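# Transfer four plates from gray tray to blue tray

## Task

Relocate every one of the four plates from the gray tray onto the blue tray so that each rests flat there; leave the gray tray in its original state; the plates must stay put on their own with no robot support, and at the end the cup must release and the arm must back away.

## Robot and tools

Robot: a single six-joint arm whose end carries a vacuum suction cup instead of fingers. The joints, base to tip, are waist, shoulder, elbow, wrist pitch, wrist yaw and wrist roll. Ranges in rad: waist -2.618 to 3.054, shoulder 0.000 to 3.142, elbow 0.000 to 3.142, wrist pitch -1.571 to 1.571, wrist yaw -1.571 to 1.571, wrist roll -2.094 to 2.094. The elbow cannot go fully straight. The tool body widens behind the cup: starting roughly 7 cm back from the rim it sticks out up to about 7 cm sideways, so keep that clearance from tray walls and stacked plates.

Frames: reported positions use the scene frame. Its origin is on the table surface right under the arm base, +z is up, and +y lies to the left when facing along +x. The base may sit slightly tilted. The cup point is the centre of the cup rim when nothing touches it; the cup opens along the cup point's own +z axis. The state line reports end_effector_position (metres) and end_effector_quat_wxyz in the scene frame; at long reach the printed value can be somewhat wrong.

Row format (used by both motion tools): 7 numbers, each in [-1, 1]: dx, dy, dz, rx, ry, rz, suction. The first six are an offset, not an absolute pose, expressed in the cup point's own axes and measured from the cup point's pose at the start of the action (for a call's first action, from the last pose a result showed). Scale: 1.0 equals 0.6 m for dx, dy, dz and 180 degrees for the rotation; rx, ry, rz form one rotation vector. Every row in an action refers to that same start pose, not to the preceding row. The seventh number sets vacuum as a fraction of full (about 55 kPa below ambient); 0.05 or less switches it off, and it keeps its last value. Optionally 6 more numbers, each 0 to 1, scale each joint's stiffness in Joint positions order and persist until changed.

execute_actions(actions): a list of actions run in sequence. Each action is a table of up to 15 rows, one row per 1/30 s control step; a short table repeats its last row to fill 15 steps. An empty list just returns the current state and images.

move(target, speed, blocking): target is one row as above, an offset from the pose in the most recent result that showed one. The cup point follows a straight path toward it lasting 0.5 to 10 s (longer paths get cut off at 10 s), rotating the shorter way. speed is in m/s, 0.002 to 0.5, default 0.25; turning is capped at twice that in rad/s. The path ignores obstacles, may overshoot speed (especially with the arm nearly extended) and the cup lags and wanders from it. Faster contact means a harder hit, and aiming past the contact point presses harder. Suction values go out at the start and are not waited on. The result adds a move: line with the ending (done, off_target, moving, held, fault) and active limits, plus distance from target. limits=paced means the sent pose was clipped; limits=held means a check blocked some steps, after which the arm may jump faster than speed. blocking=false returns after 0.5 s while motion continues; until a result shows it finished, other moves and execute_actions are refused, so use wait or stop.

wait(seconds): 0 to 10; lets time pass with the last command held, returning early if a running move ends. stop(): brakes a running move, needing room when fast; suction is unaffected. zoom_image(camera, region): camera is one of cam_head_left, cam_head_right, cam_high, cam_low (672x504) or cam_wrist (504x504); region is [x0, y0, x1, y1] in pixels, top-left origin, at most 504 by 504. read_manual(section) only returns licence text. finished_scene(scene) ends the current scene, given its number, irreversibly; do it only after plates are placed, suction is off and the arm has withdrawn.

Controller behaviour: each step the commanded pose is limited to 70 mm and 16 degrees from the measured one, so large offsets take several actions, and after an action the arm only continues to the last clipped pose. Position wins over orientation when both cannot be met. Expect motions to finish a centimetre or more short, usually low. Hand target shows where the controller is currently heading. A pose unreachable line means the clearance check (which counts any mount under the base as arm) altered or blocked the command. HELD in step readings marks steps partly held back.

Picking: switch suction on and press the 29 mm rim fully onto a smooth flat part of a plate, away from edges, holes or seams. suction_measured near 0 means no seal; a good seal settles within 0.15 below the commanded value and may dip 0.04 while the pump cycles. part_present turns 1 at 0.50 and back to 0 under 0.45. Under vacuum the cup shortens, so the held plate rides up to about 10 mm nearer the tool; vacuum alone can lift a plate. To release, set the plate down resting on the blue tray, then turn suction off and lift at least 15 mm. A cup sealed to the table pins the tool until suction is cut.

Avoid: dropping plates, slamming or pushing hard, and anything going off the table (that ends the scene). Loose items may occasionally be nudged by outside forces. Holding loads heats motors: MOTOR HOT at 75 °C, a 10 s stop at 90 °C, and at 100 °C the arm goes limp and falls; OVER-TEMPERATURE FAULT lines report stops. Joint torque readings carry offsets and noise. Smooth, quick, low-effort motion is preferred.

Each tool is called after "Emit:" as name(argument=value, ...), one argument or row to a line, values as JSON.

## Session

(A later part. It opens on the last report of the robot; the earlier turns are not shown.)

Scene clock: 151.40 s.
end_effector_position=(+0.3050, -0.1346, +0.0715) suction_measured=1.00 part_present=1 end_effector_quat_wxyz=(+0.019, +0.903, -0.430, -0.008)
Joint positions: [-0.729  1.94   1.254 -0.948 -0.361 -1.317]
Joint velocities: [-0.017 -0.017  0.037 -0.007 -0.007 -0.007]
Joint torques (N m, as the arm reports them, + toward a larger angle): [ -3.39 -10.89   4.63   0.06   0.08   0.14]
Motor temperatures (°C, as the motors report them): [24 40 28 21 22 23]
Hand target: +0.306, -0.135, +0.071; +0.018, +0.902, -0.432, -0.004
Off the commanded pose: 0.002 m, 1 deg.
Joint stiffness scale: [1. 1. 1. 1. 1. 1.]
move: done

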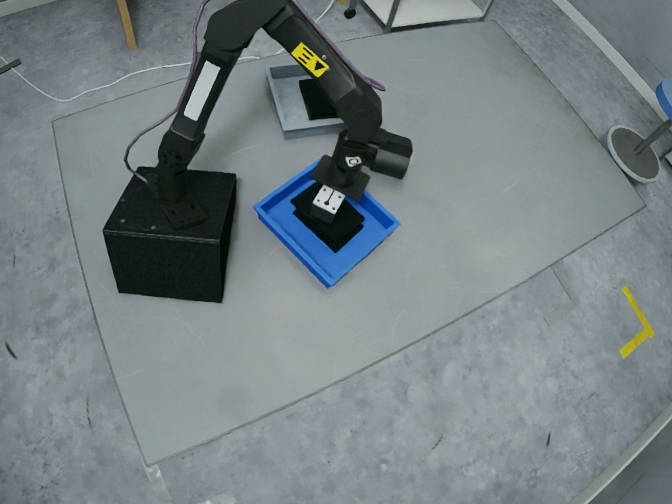

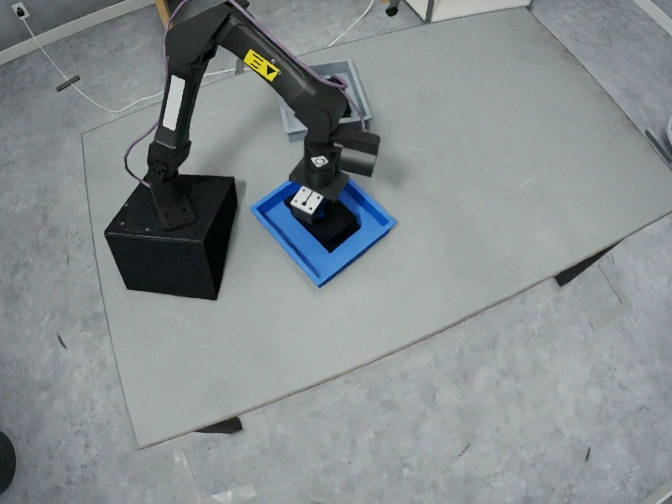

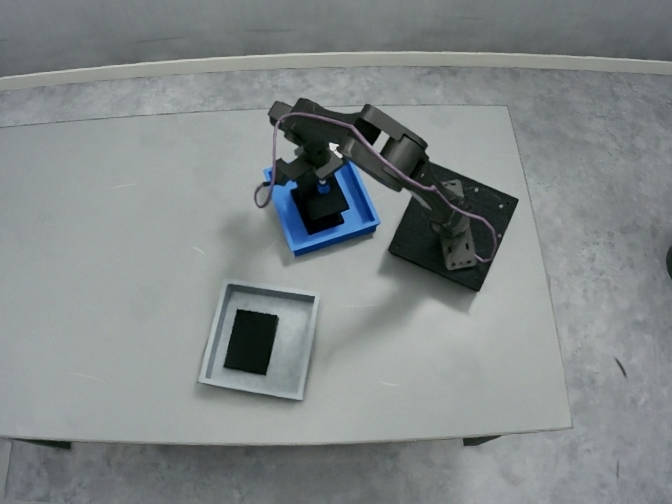

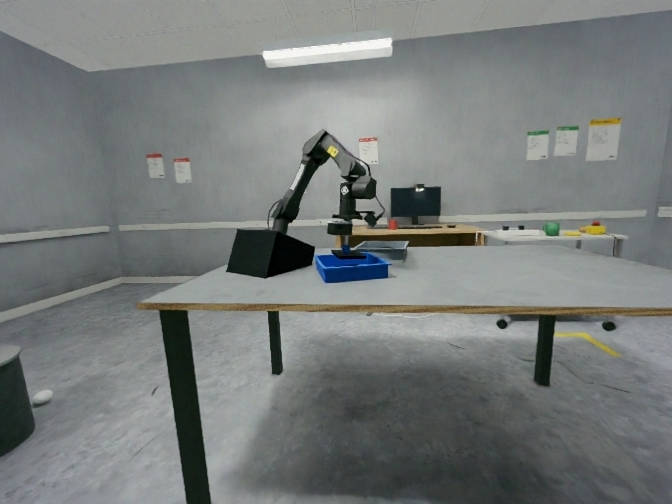

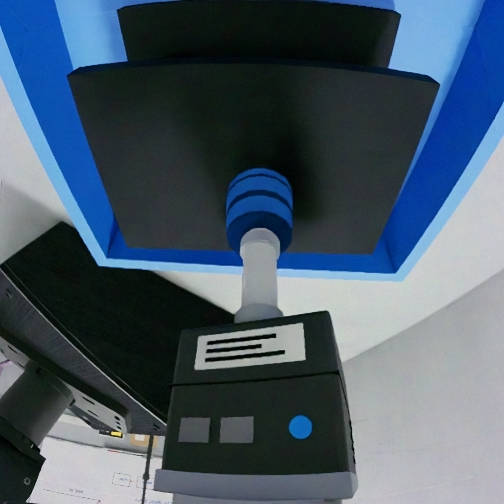

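Emit:
move(
  target=[0.003,-0.03,0.015,0.013,0,0,1],
  speed=0.08,
)

Emit:
move(
  target=[0,-0.003,0.04,0,0,0,1],
  speed=0.1,
)

Emit:
move(
  target=[0,0,0.038,0,0,0,1],
  speed=0.04,
)

Scene clock: 162.53 s.
end_effector_position=(+0.3151, -0.1261, +0.0623) suction_measured=1.00 part_present=1 end_effector_quat_wxyz=(+0.008, +0.904, -0.427, -0.007)
Joint positions: [-0.697  1.957  1.254 -0.919 -0.384 -1.289]
Joint velocities: [ 0.007 -0.007 -0.022 -0.022  0.007 -0.051]
Joint torques (N m, as the arm reports them, + toward a larger angle): [ -3.52 -10.51   5.05   0.09  -0.1    0.15]
Motor temperatures (°C, as the motors report them): [24 38 27 22 22 23]
Hand target: +0.320, -0.125, +0.062; +0.000, +0.903, -0.430, -0.000
Off the commanded pose: 0.005 m, 1 deg.
Joint stiffness scale: [1. 1. 1. 1. 1. 1.]
move: done

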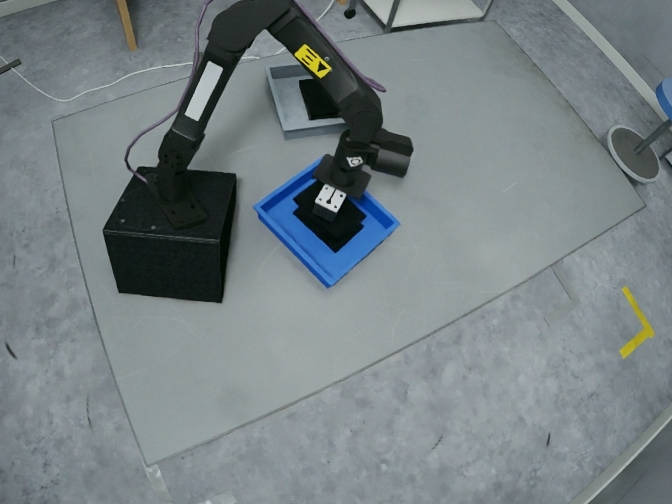

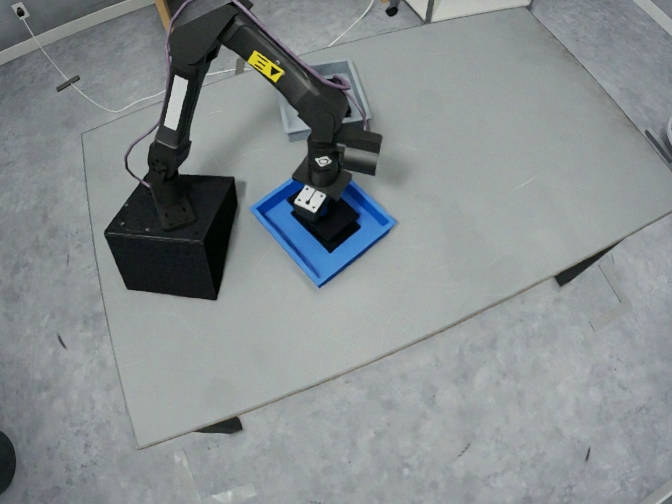

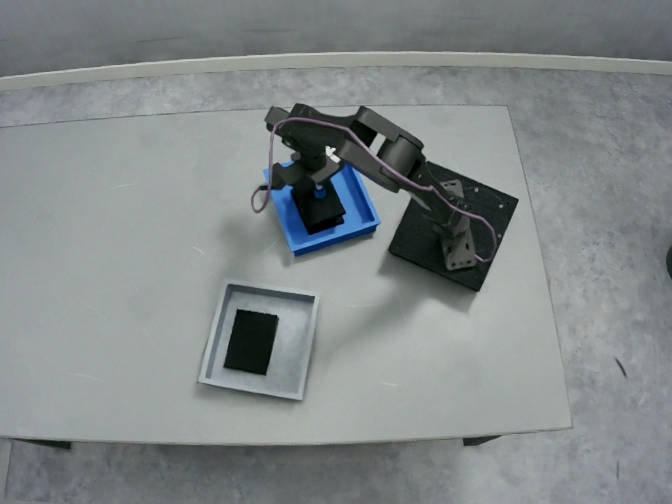

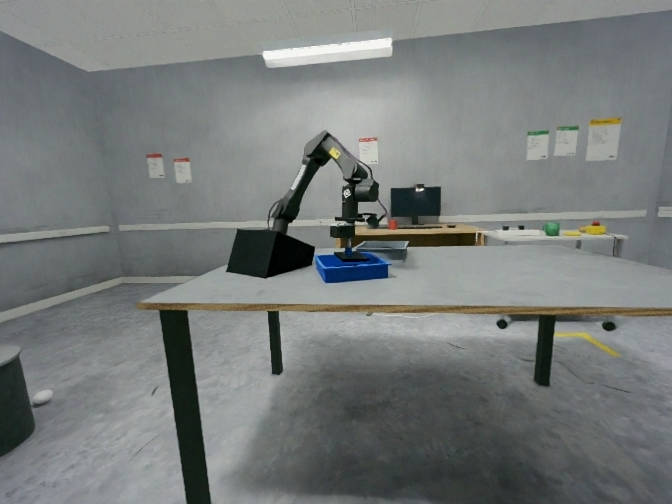

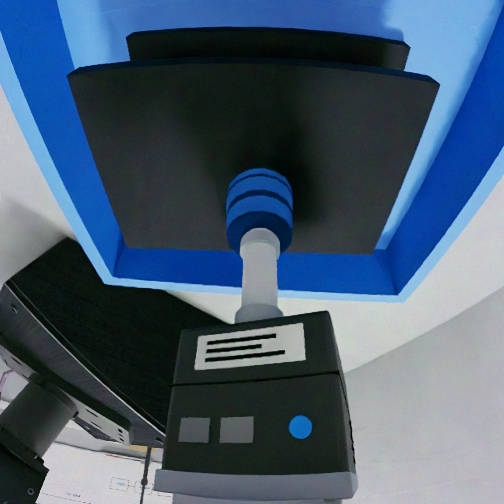

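Scene clock: 163.47 s.
end_effector_position=(+0.3154, -0.1246, +0.0393) suction_measured=1.00 part_present=1 end_effector_quat_wxyz=(+0.009, +0.905, -0.424, -0.010)
Joint positions: [-0.666  1.994  1.217 -0.839 -0.384 -1.264]
Joint velocities: [ 0.012  0.017 -0.012 -0.051 -0.066 -0.051]
Joint torques (N m, as the arm reports them, + toward a larger angle): [ -3.46 -11.11   4.21   0.1    0.06   0.1 ]
Motor temperatures (°C, as the motors report them): [24 37 27 22 22 23]
Hand target: +0.316, -0.125, +0.038; +0.008, +0.904, -0.427, -0.007
Off the commanded pose: 0.001 m, 1 deg.
Joint stiffness scale: [1. 1. 1. 1. 1. 1.]
move: done

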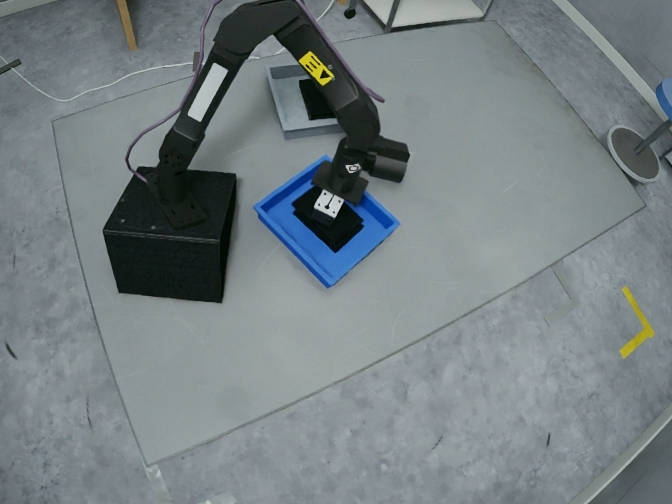

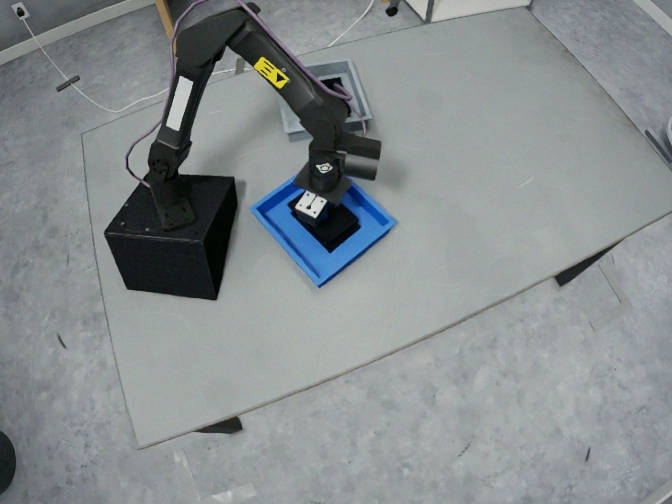

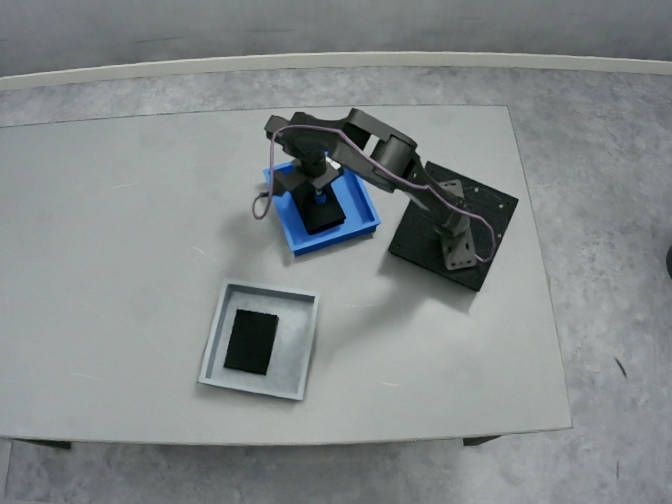

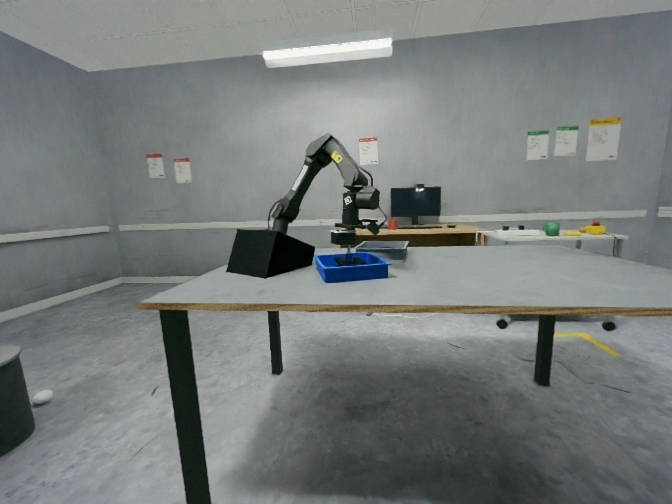

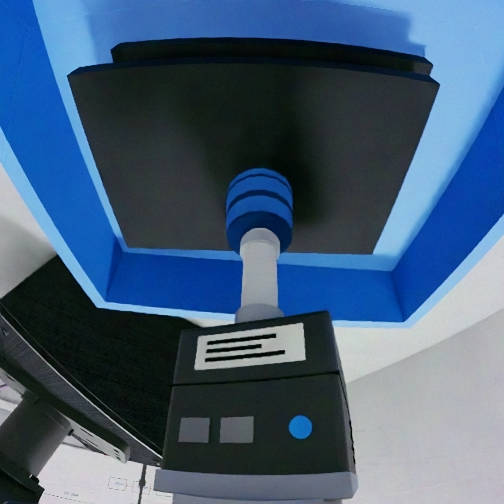

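Scene clock: 164.27 s.
end_effector_position=(+0.3143, -0.1237, +0.0224) suction_measured=0.99 part_present=1 end_effector_quat_wxyz=(+0.009, +0.906, -0.423, -0.013)
Joint positions: [-0.645  2.025  1.191 -0.781 -0.384 -1.248]
Joint velocities: [-0.027 -0.002  0.002  0.007 -0.007  0.037]
Joint torques (N m, as the arm reports them, + toward a larger angle): [ -3.13 -10.21   3.68   0.24   0.08   0.17]
Motor temperatures (°C, as the motors report them): [24 37 27 22 22 23]
Hand target: +0.315, -0.124, +0.017; +0.008, +0.905, -0.424, -0.010
Off the commanded pose: 0.006 m, 0 deg.
Joint stiffness scale: [1. 1. 1. 1. 1. 1.]
move: done

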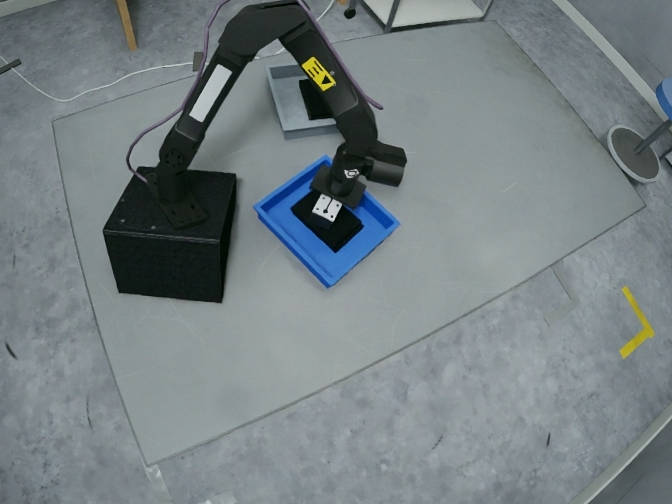

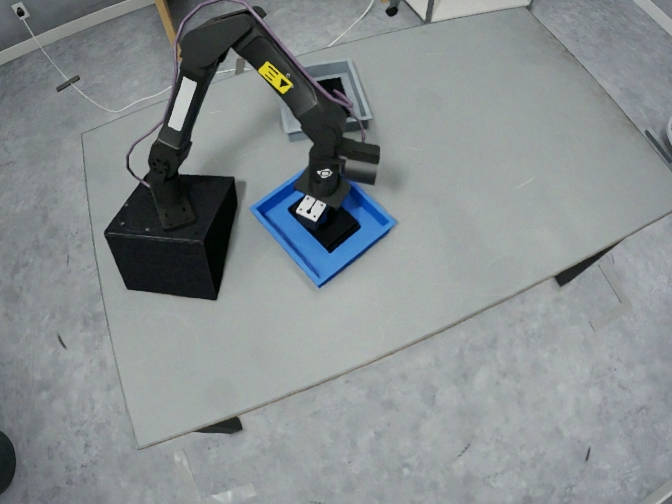

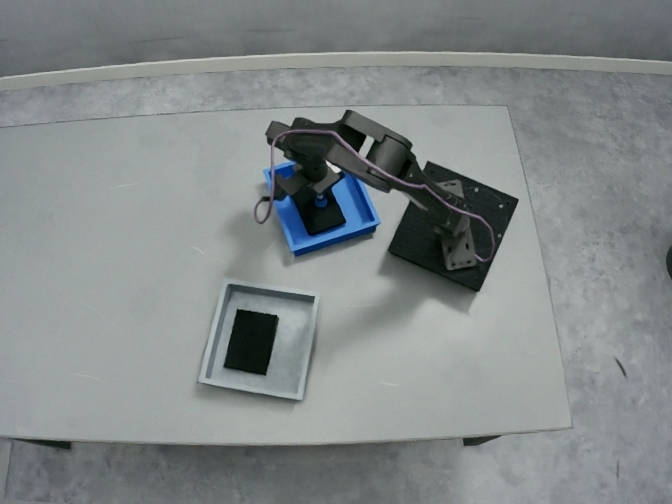

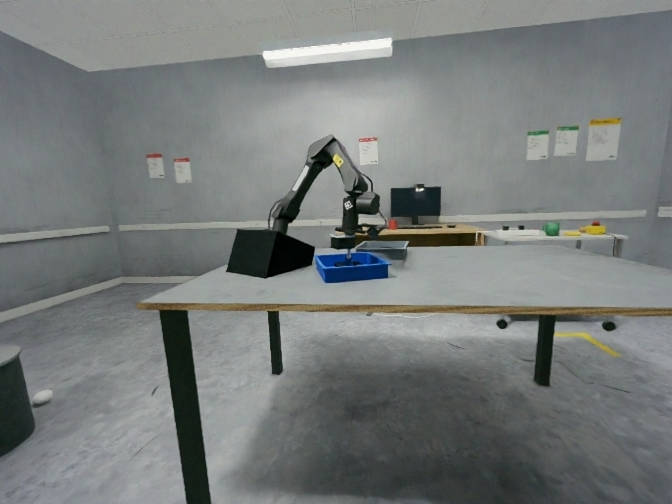

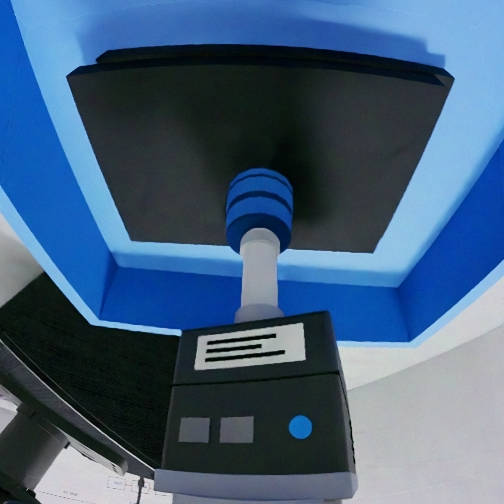

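Emit:
execute_actions(
  actions=[
    [[0,0,0,0,0,0,0]],
  ],
)

Emit:
move(
  target=[0,0,-0.13,0.009,0.005,0,0],
)

Emit:
move(
  target=[-0.28,-0.585,-0.01,0.01,0.005,0.175,0],
  speed=0.4,
)

Scene clock: 178.23 s.
end_effector_position=(+0.3137, -0.1232, +0.0231) suction_measured=0.00 part_present=0 end_effector_quat_wxyz=(+0.009, +0.906, -0.424, -0.014)
Joint positions: [-0.645  2.022  1.191 -0.785 -0.384 -1.247]
Joint velocities: [-0.007 -0.017 -0.027 -0.007 -0.066 -0.022]
Joint torques (N m, as the arm reports them, + toward a larger angle): [ -3.34 -10.79   4.77  -0.02   0.08   0.02]
Motor temperatures (°C, as the motors report them): [24 36 27 22 22 23]
Hand target: +0.314, -0.124, +0.022; +0.009, +0.906, -0.423, -0.013
Off the commanded pose: 0.001 m, 0 deg.
Joint stiffness scale: [1. 1. 1. 1. 1. 1.]
Step readings (end_effector_position):
0: (+0.3143, -0.1237, +0.0224)
1: (+0.3141, -0.1236, +0.0224)
2: (+0.3135, -0.1232, +0.0225)
4: (+0.3137, -0.1232, +0.0231)
8: (+0.3137, -0.1232, +0.0231)
15: end_effector_position above

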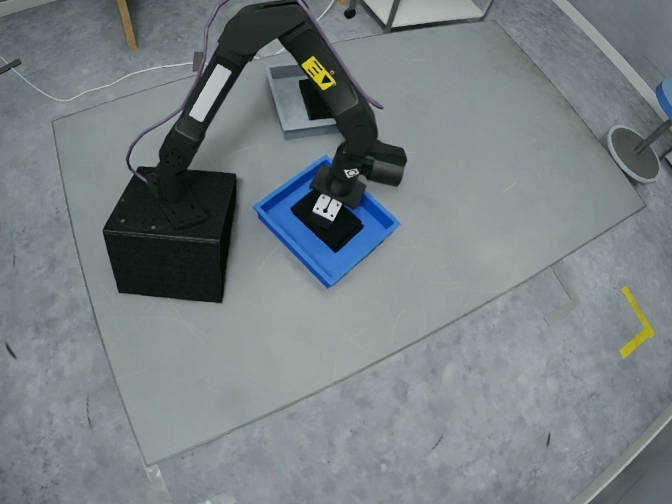

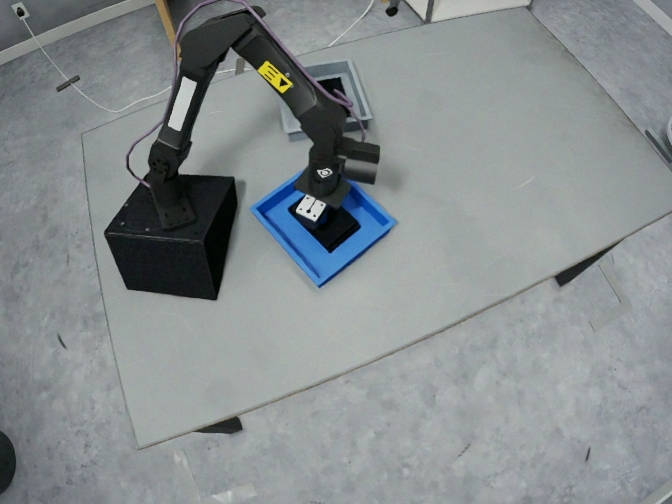

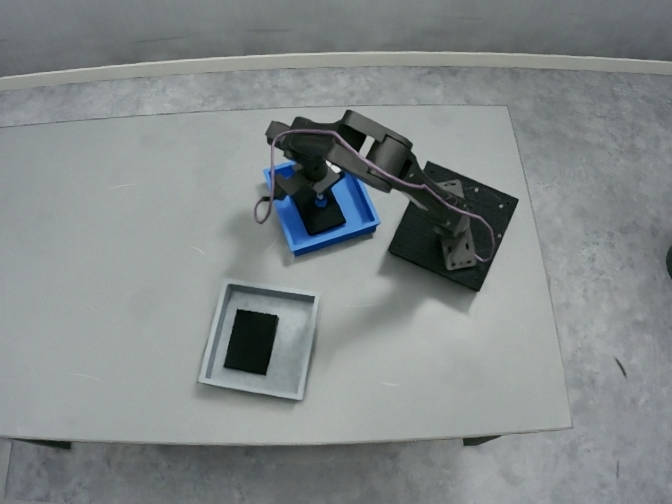

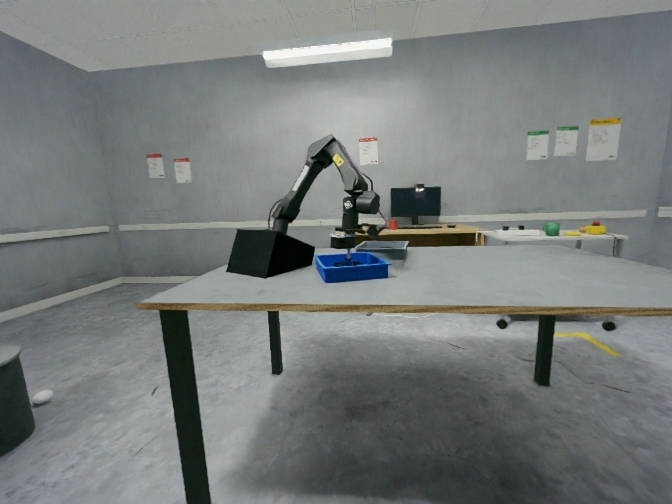

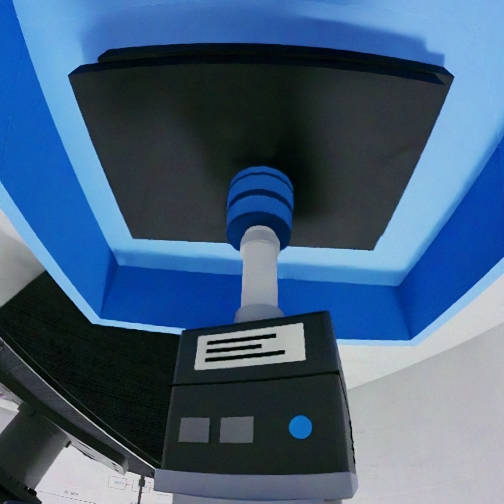

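Scene clock: 179.33 s.
end_effector_position=(+0.3119, -0.1226, +0.0932) suction_measured=0.00 part_present=0 end_effector_quat_wxyz=(+0.008, +0.906, -0.424, -0.010)
Joint positions: [-0.729  1.912  1.316 -1.046 -0.381 -1.334]
Joint velocities: [-0.002 -0.022 -0.007 -0.022 -0.022  0.051]
Joint torques (N m, as the arm reports them, + toward a larger angle): [ -4.45 -10.84   7.12  -0.15  -0.08  -0.09]
Motor temperatures (°C, as the motors report them): [24 36 27 22 22 23]
Hand target: +0.317, -0.124, +0.101; +0.002, +0.906, -0.424, -0.001
Off the commanded pose: 0.009 m, 1 deg.
Joint stiffness scale: [1. 1. 1. 1. 1. 1.]
move: done

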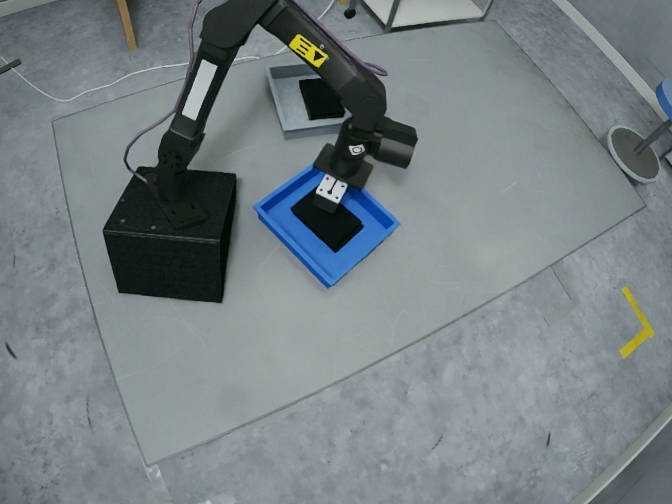

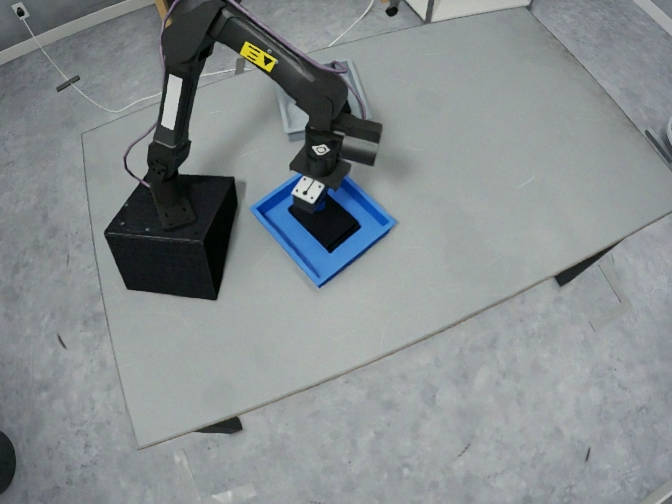

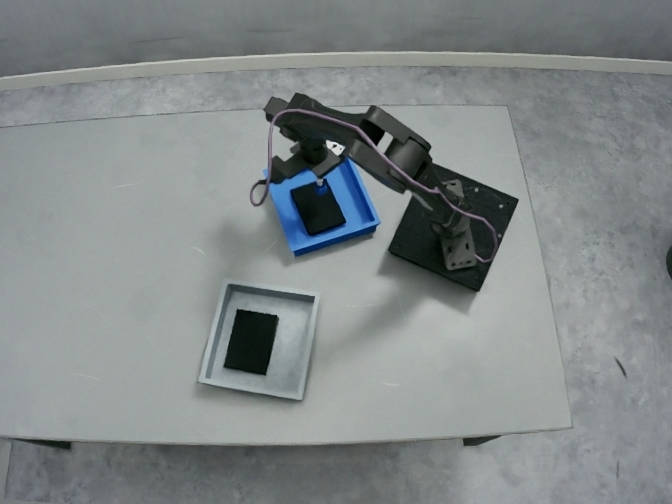

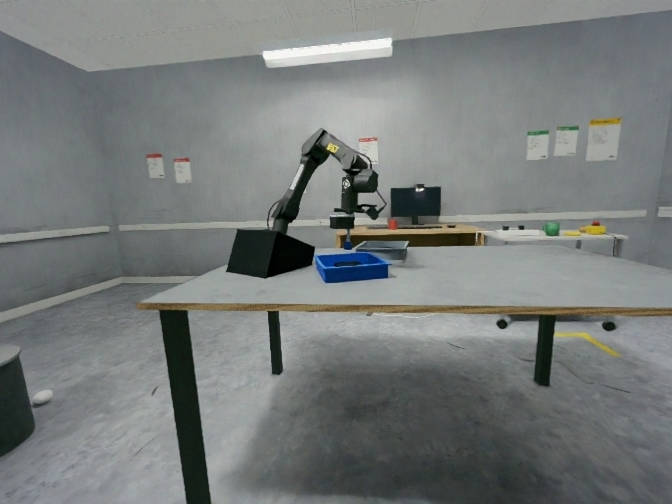

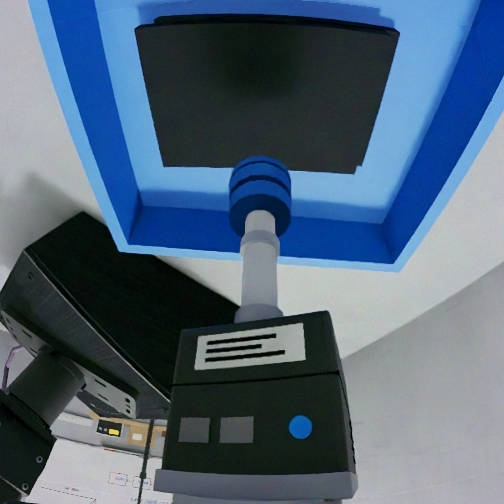

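Scene clock: 181.40 s.
end_effector_position=(+0.4664, +0.2453, +0.0884) suction_measured=0.00 part_present=0 end_effector_quat_wxyz=(-0.010, +0.762, -0.648, -0.017)
Joint positions: [ 0.205  2.235  2.395 -1.428 -0.315  0.195]
Joint velocities: [ 0.002  0.017  0.002 -0.022 -0.037  0.066]
Joint torques (N m, as the arm reports them, + toward a larger angle): [ -4.02 -16.54   8.07  -0.12   0.13   0.13]
Motor temperatures (°C, as the motors report them): [24 36 27 22 22 23]
Hand target: +0.474, +0.238, +0.095; -0.012, +0.756, -0.655, -0.005
Off the commanded pose: 0.016 m, 3 deg.
Joint stiffness scale: [1. 1. 1. 1. 1. 1.]
move: off_target

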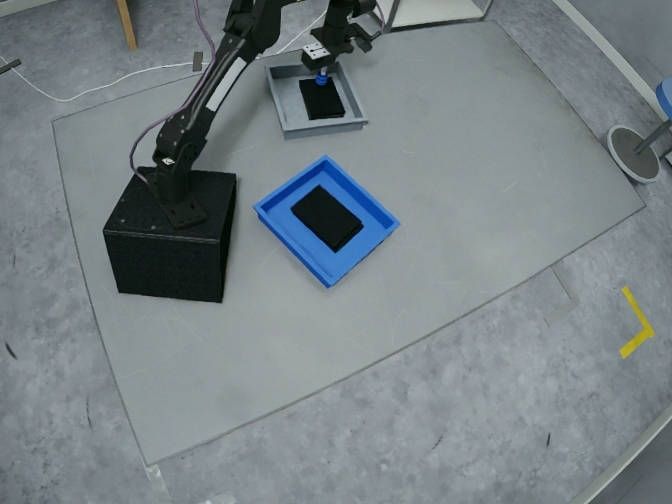

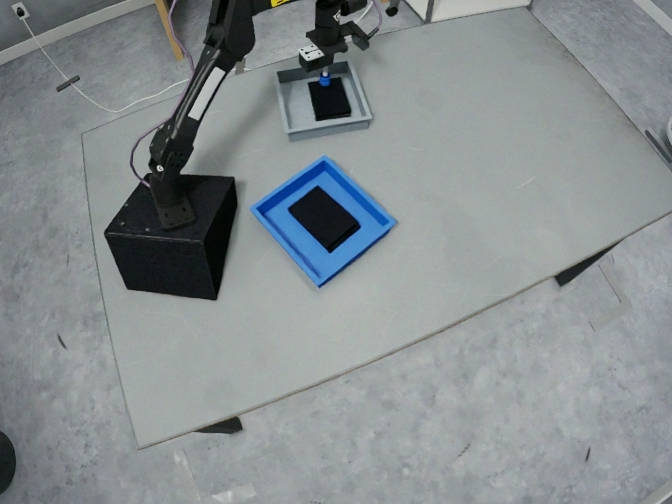

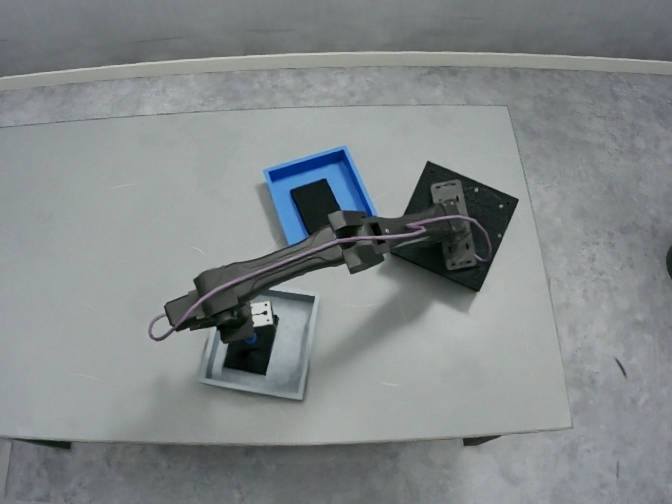

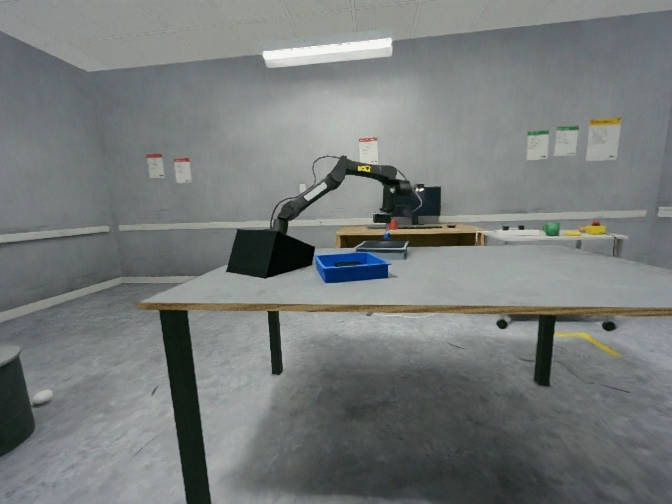

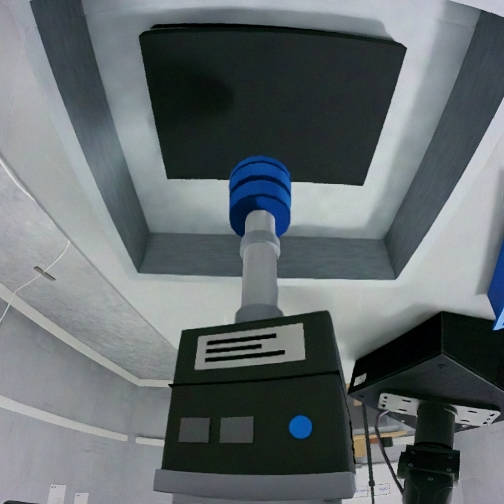

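Emit:
move(
  target=[0.013,-0.012,0.068,0.005,0.013,0.008,0],
  speed=0.15,
)

Emit:
move(
  target=[0,-0.004,0.033,0.005,0,0,1],
  speed=0.05,
)

Scene clock: 194.80 s.
end_effector_position=(+0.4700, +0.2421, +0.0477) suction_measured=0.00 part_present=0 end_effector_quat_wxyz=(-0.001, +0.755, -0.656, -0.007)
Joint positions: [ 0.233  2.254  2.276 -1.29  -0.279  0.243]
Joint velocities: [-0.007  0.027 -0.017 -0.022 -0.007  0.037]
Joint torques (N m, as the arm reports them, + toward a larger angle): [ -2.98 -17.81   4.81   0.15   0.15   0.14]
Motor temperatures (°C, as the motors report them): [24 39 28 22 22 23]
Hand target: +0.474, +0.240, +0.047; -0.003, +0.753, -0.658, +0.003
Off the commanded pose: 0.005 m, 1 deg.
Joint stiffness scale: [1. 1. 1. 1. 1. 1.]
move: done

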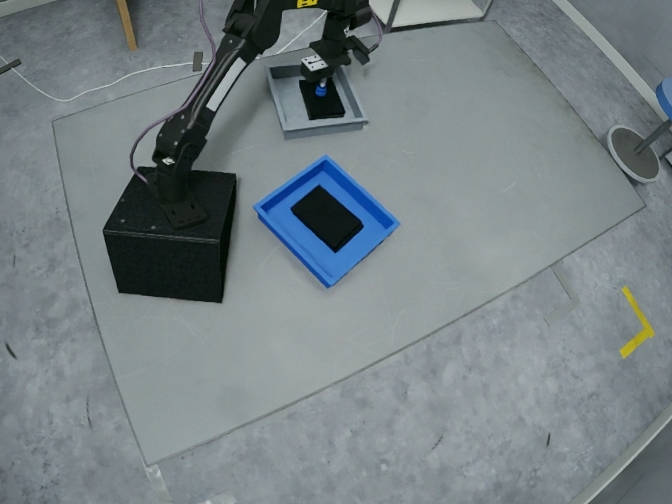

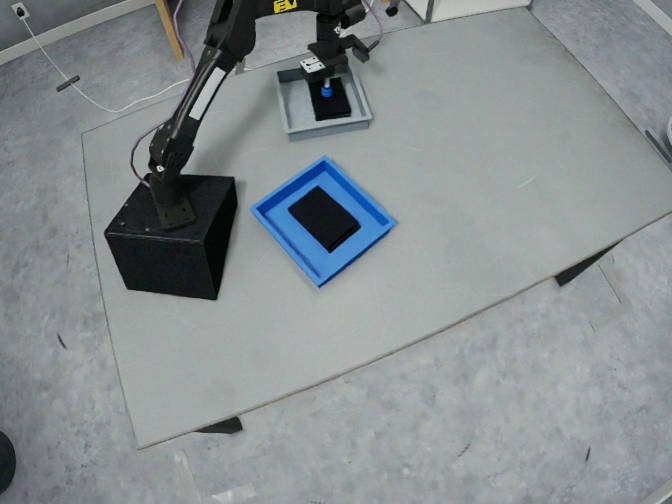

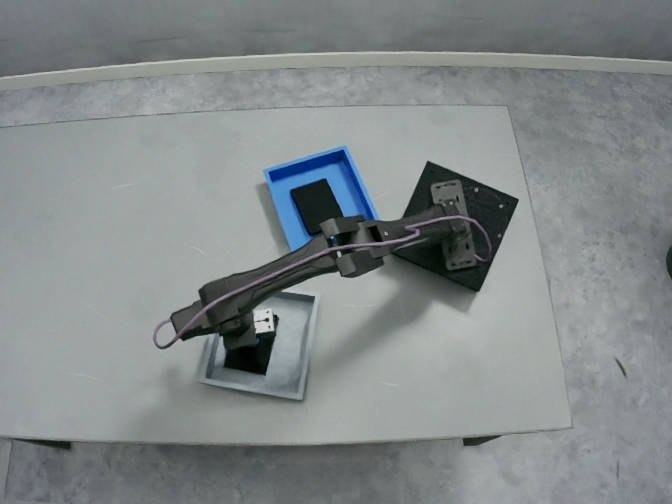

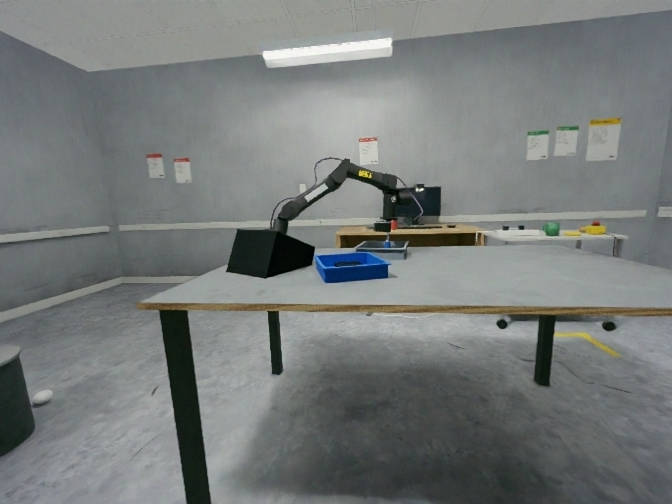

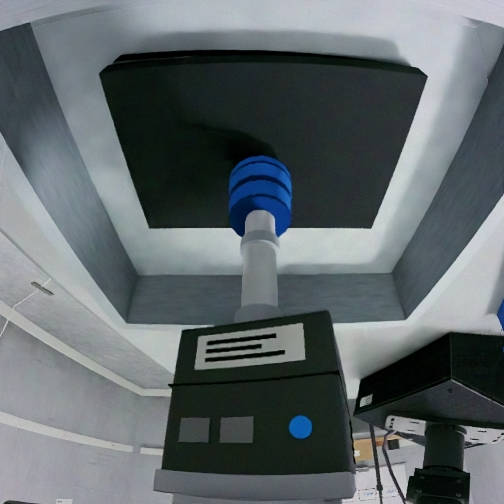

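Scene clock: 195.70 s.
end_effector_position=(+0.4674, +0.2402, +0.0281) suction_measured=0.70 part_present=1 end_effector_quat_wxyz=(+0.001, +0.754, -0.657, -0.009)
Joint positions: [ 0.242  2.254  2.2   -1.217 -0.278  0.252]
Joint velocities: [-0.007  0.007 -0.002 -0.051 -0.051  0.022]
Joint torques (N m, as the arm reports them, + toward a larger angle): [ -2.83 -17.8    5.02   0.13   0.02   0.1 ]
Motor temperatures (°C, as the motors report them): [24 39 28 22 22 23]
Hand target: +0.472, +0.242, +0.028; -0.006, +0.755, -0.656, -0.002
Off the commanded pose: 0.005 m, 1 deg.
Joint stiffness scale: [1. 1. 1. 1. 1. 1.]
move: done

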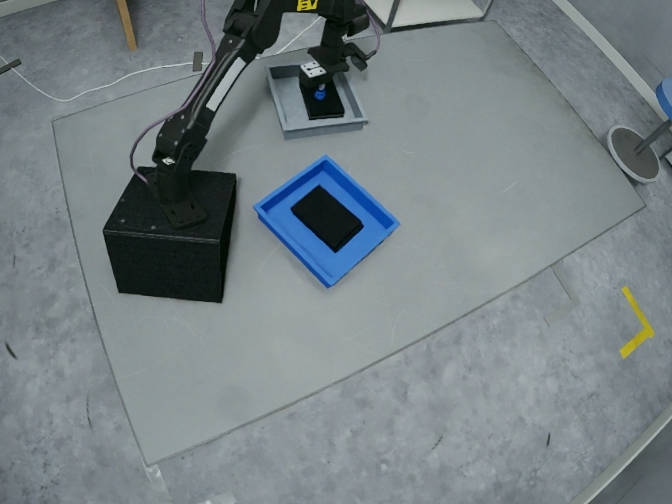

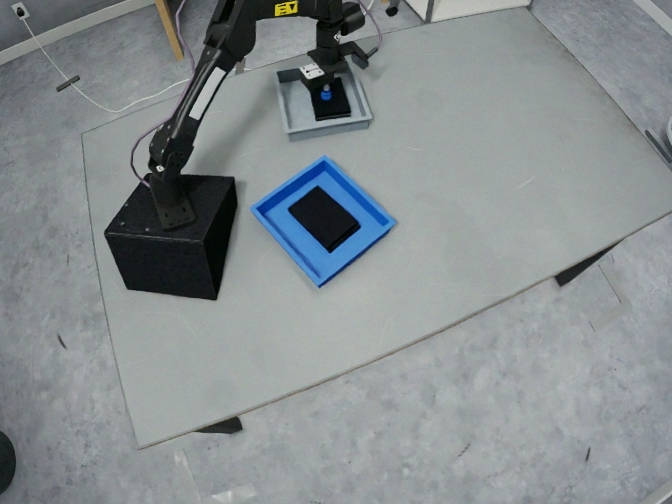

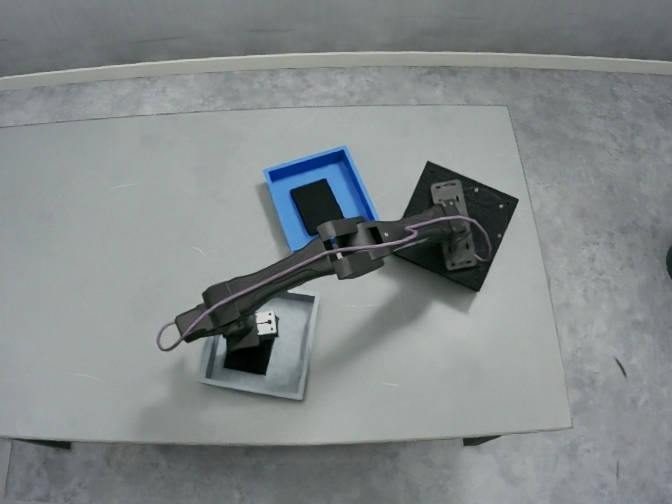

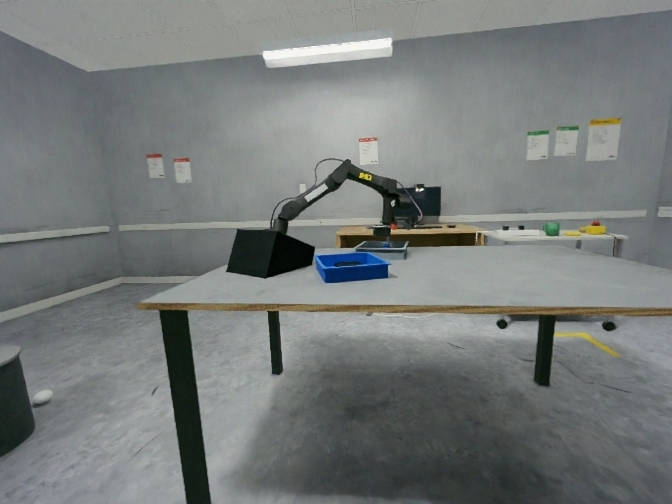

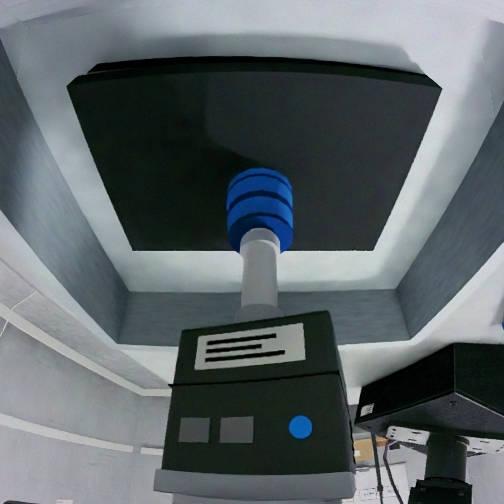

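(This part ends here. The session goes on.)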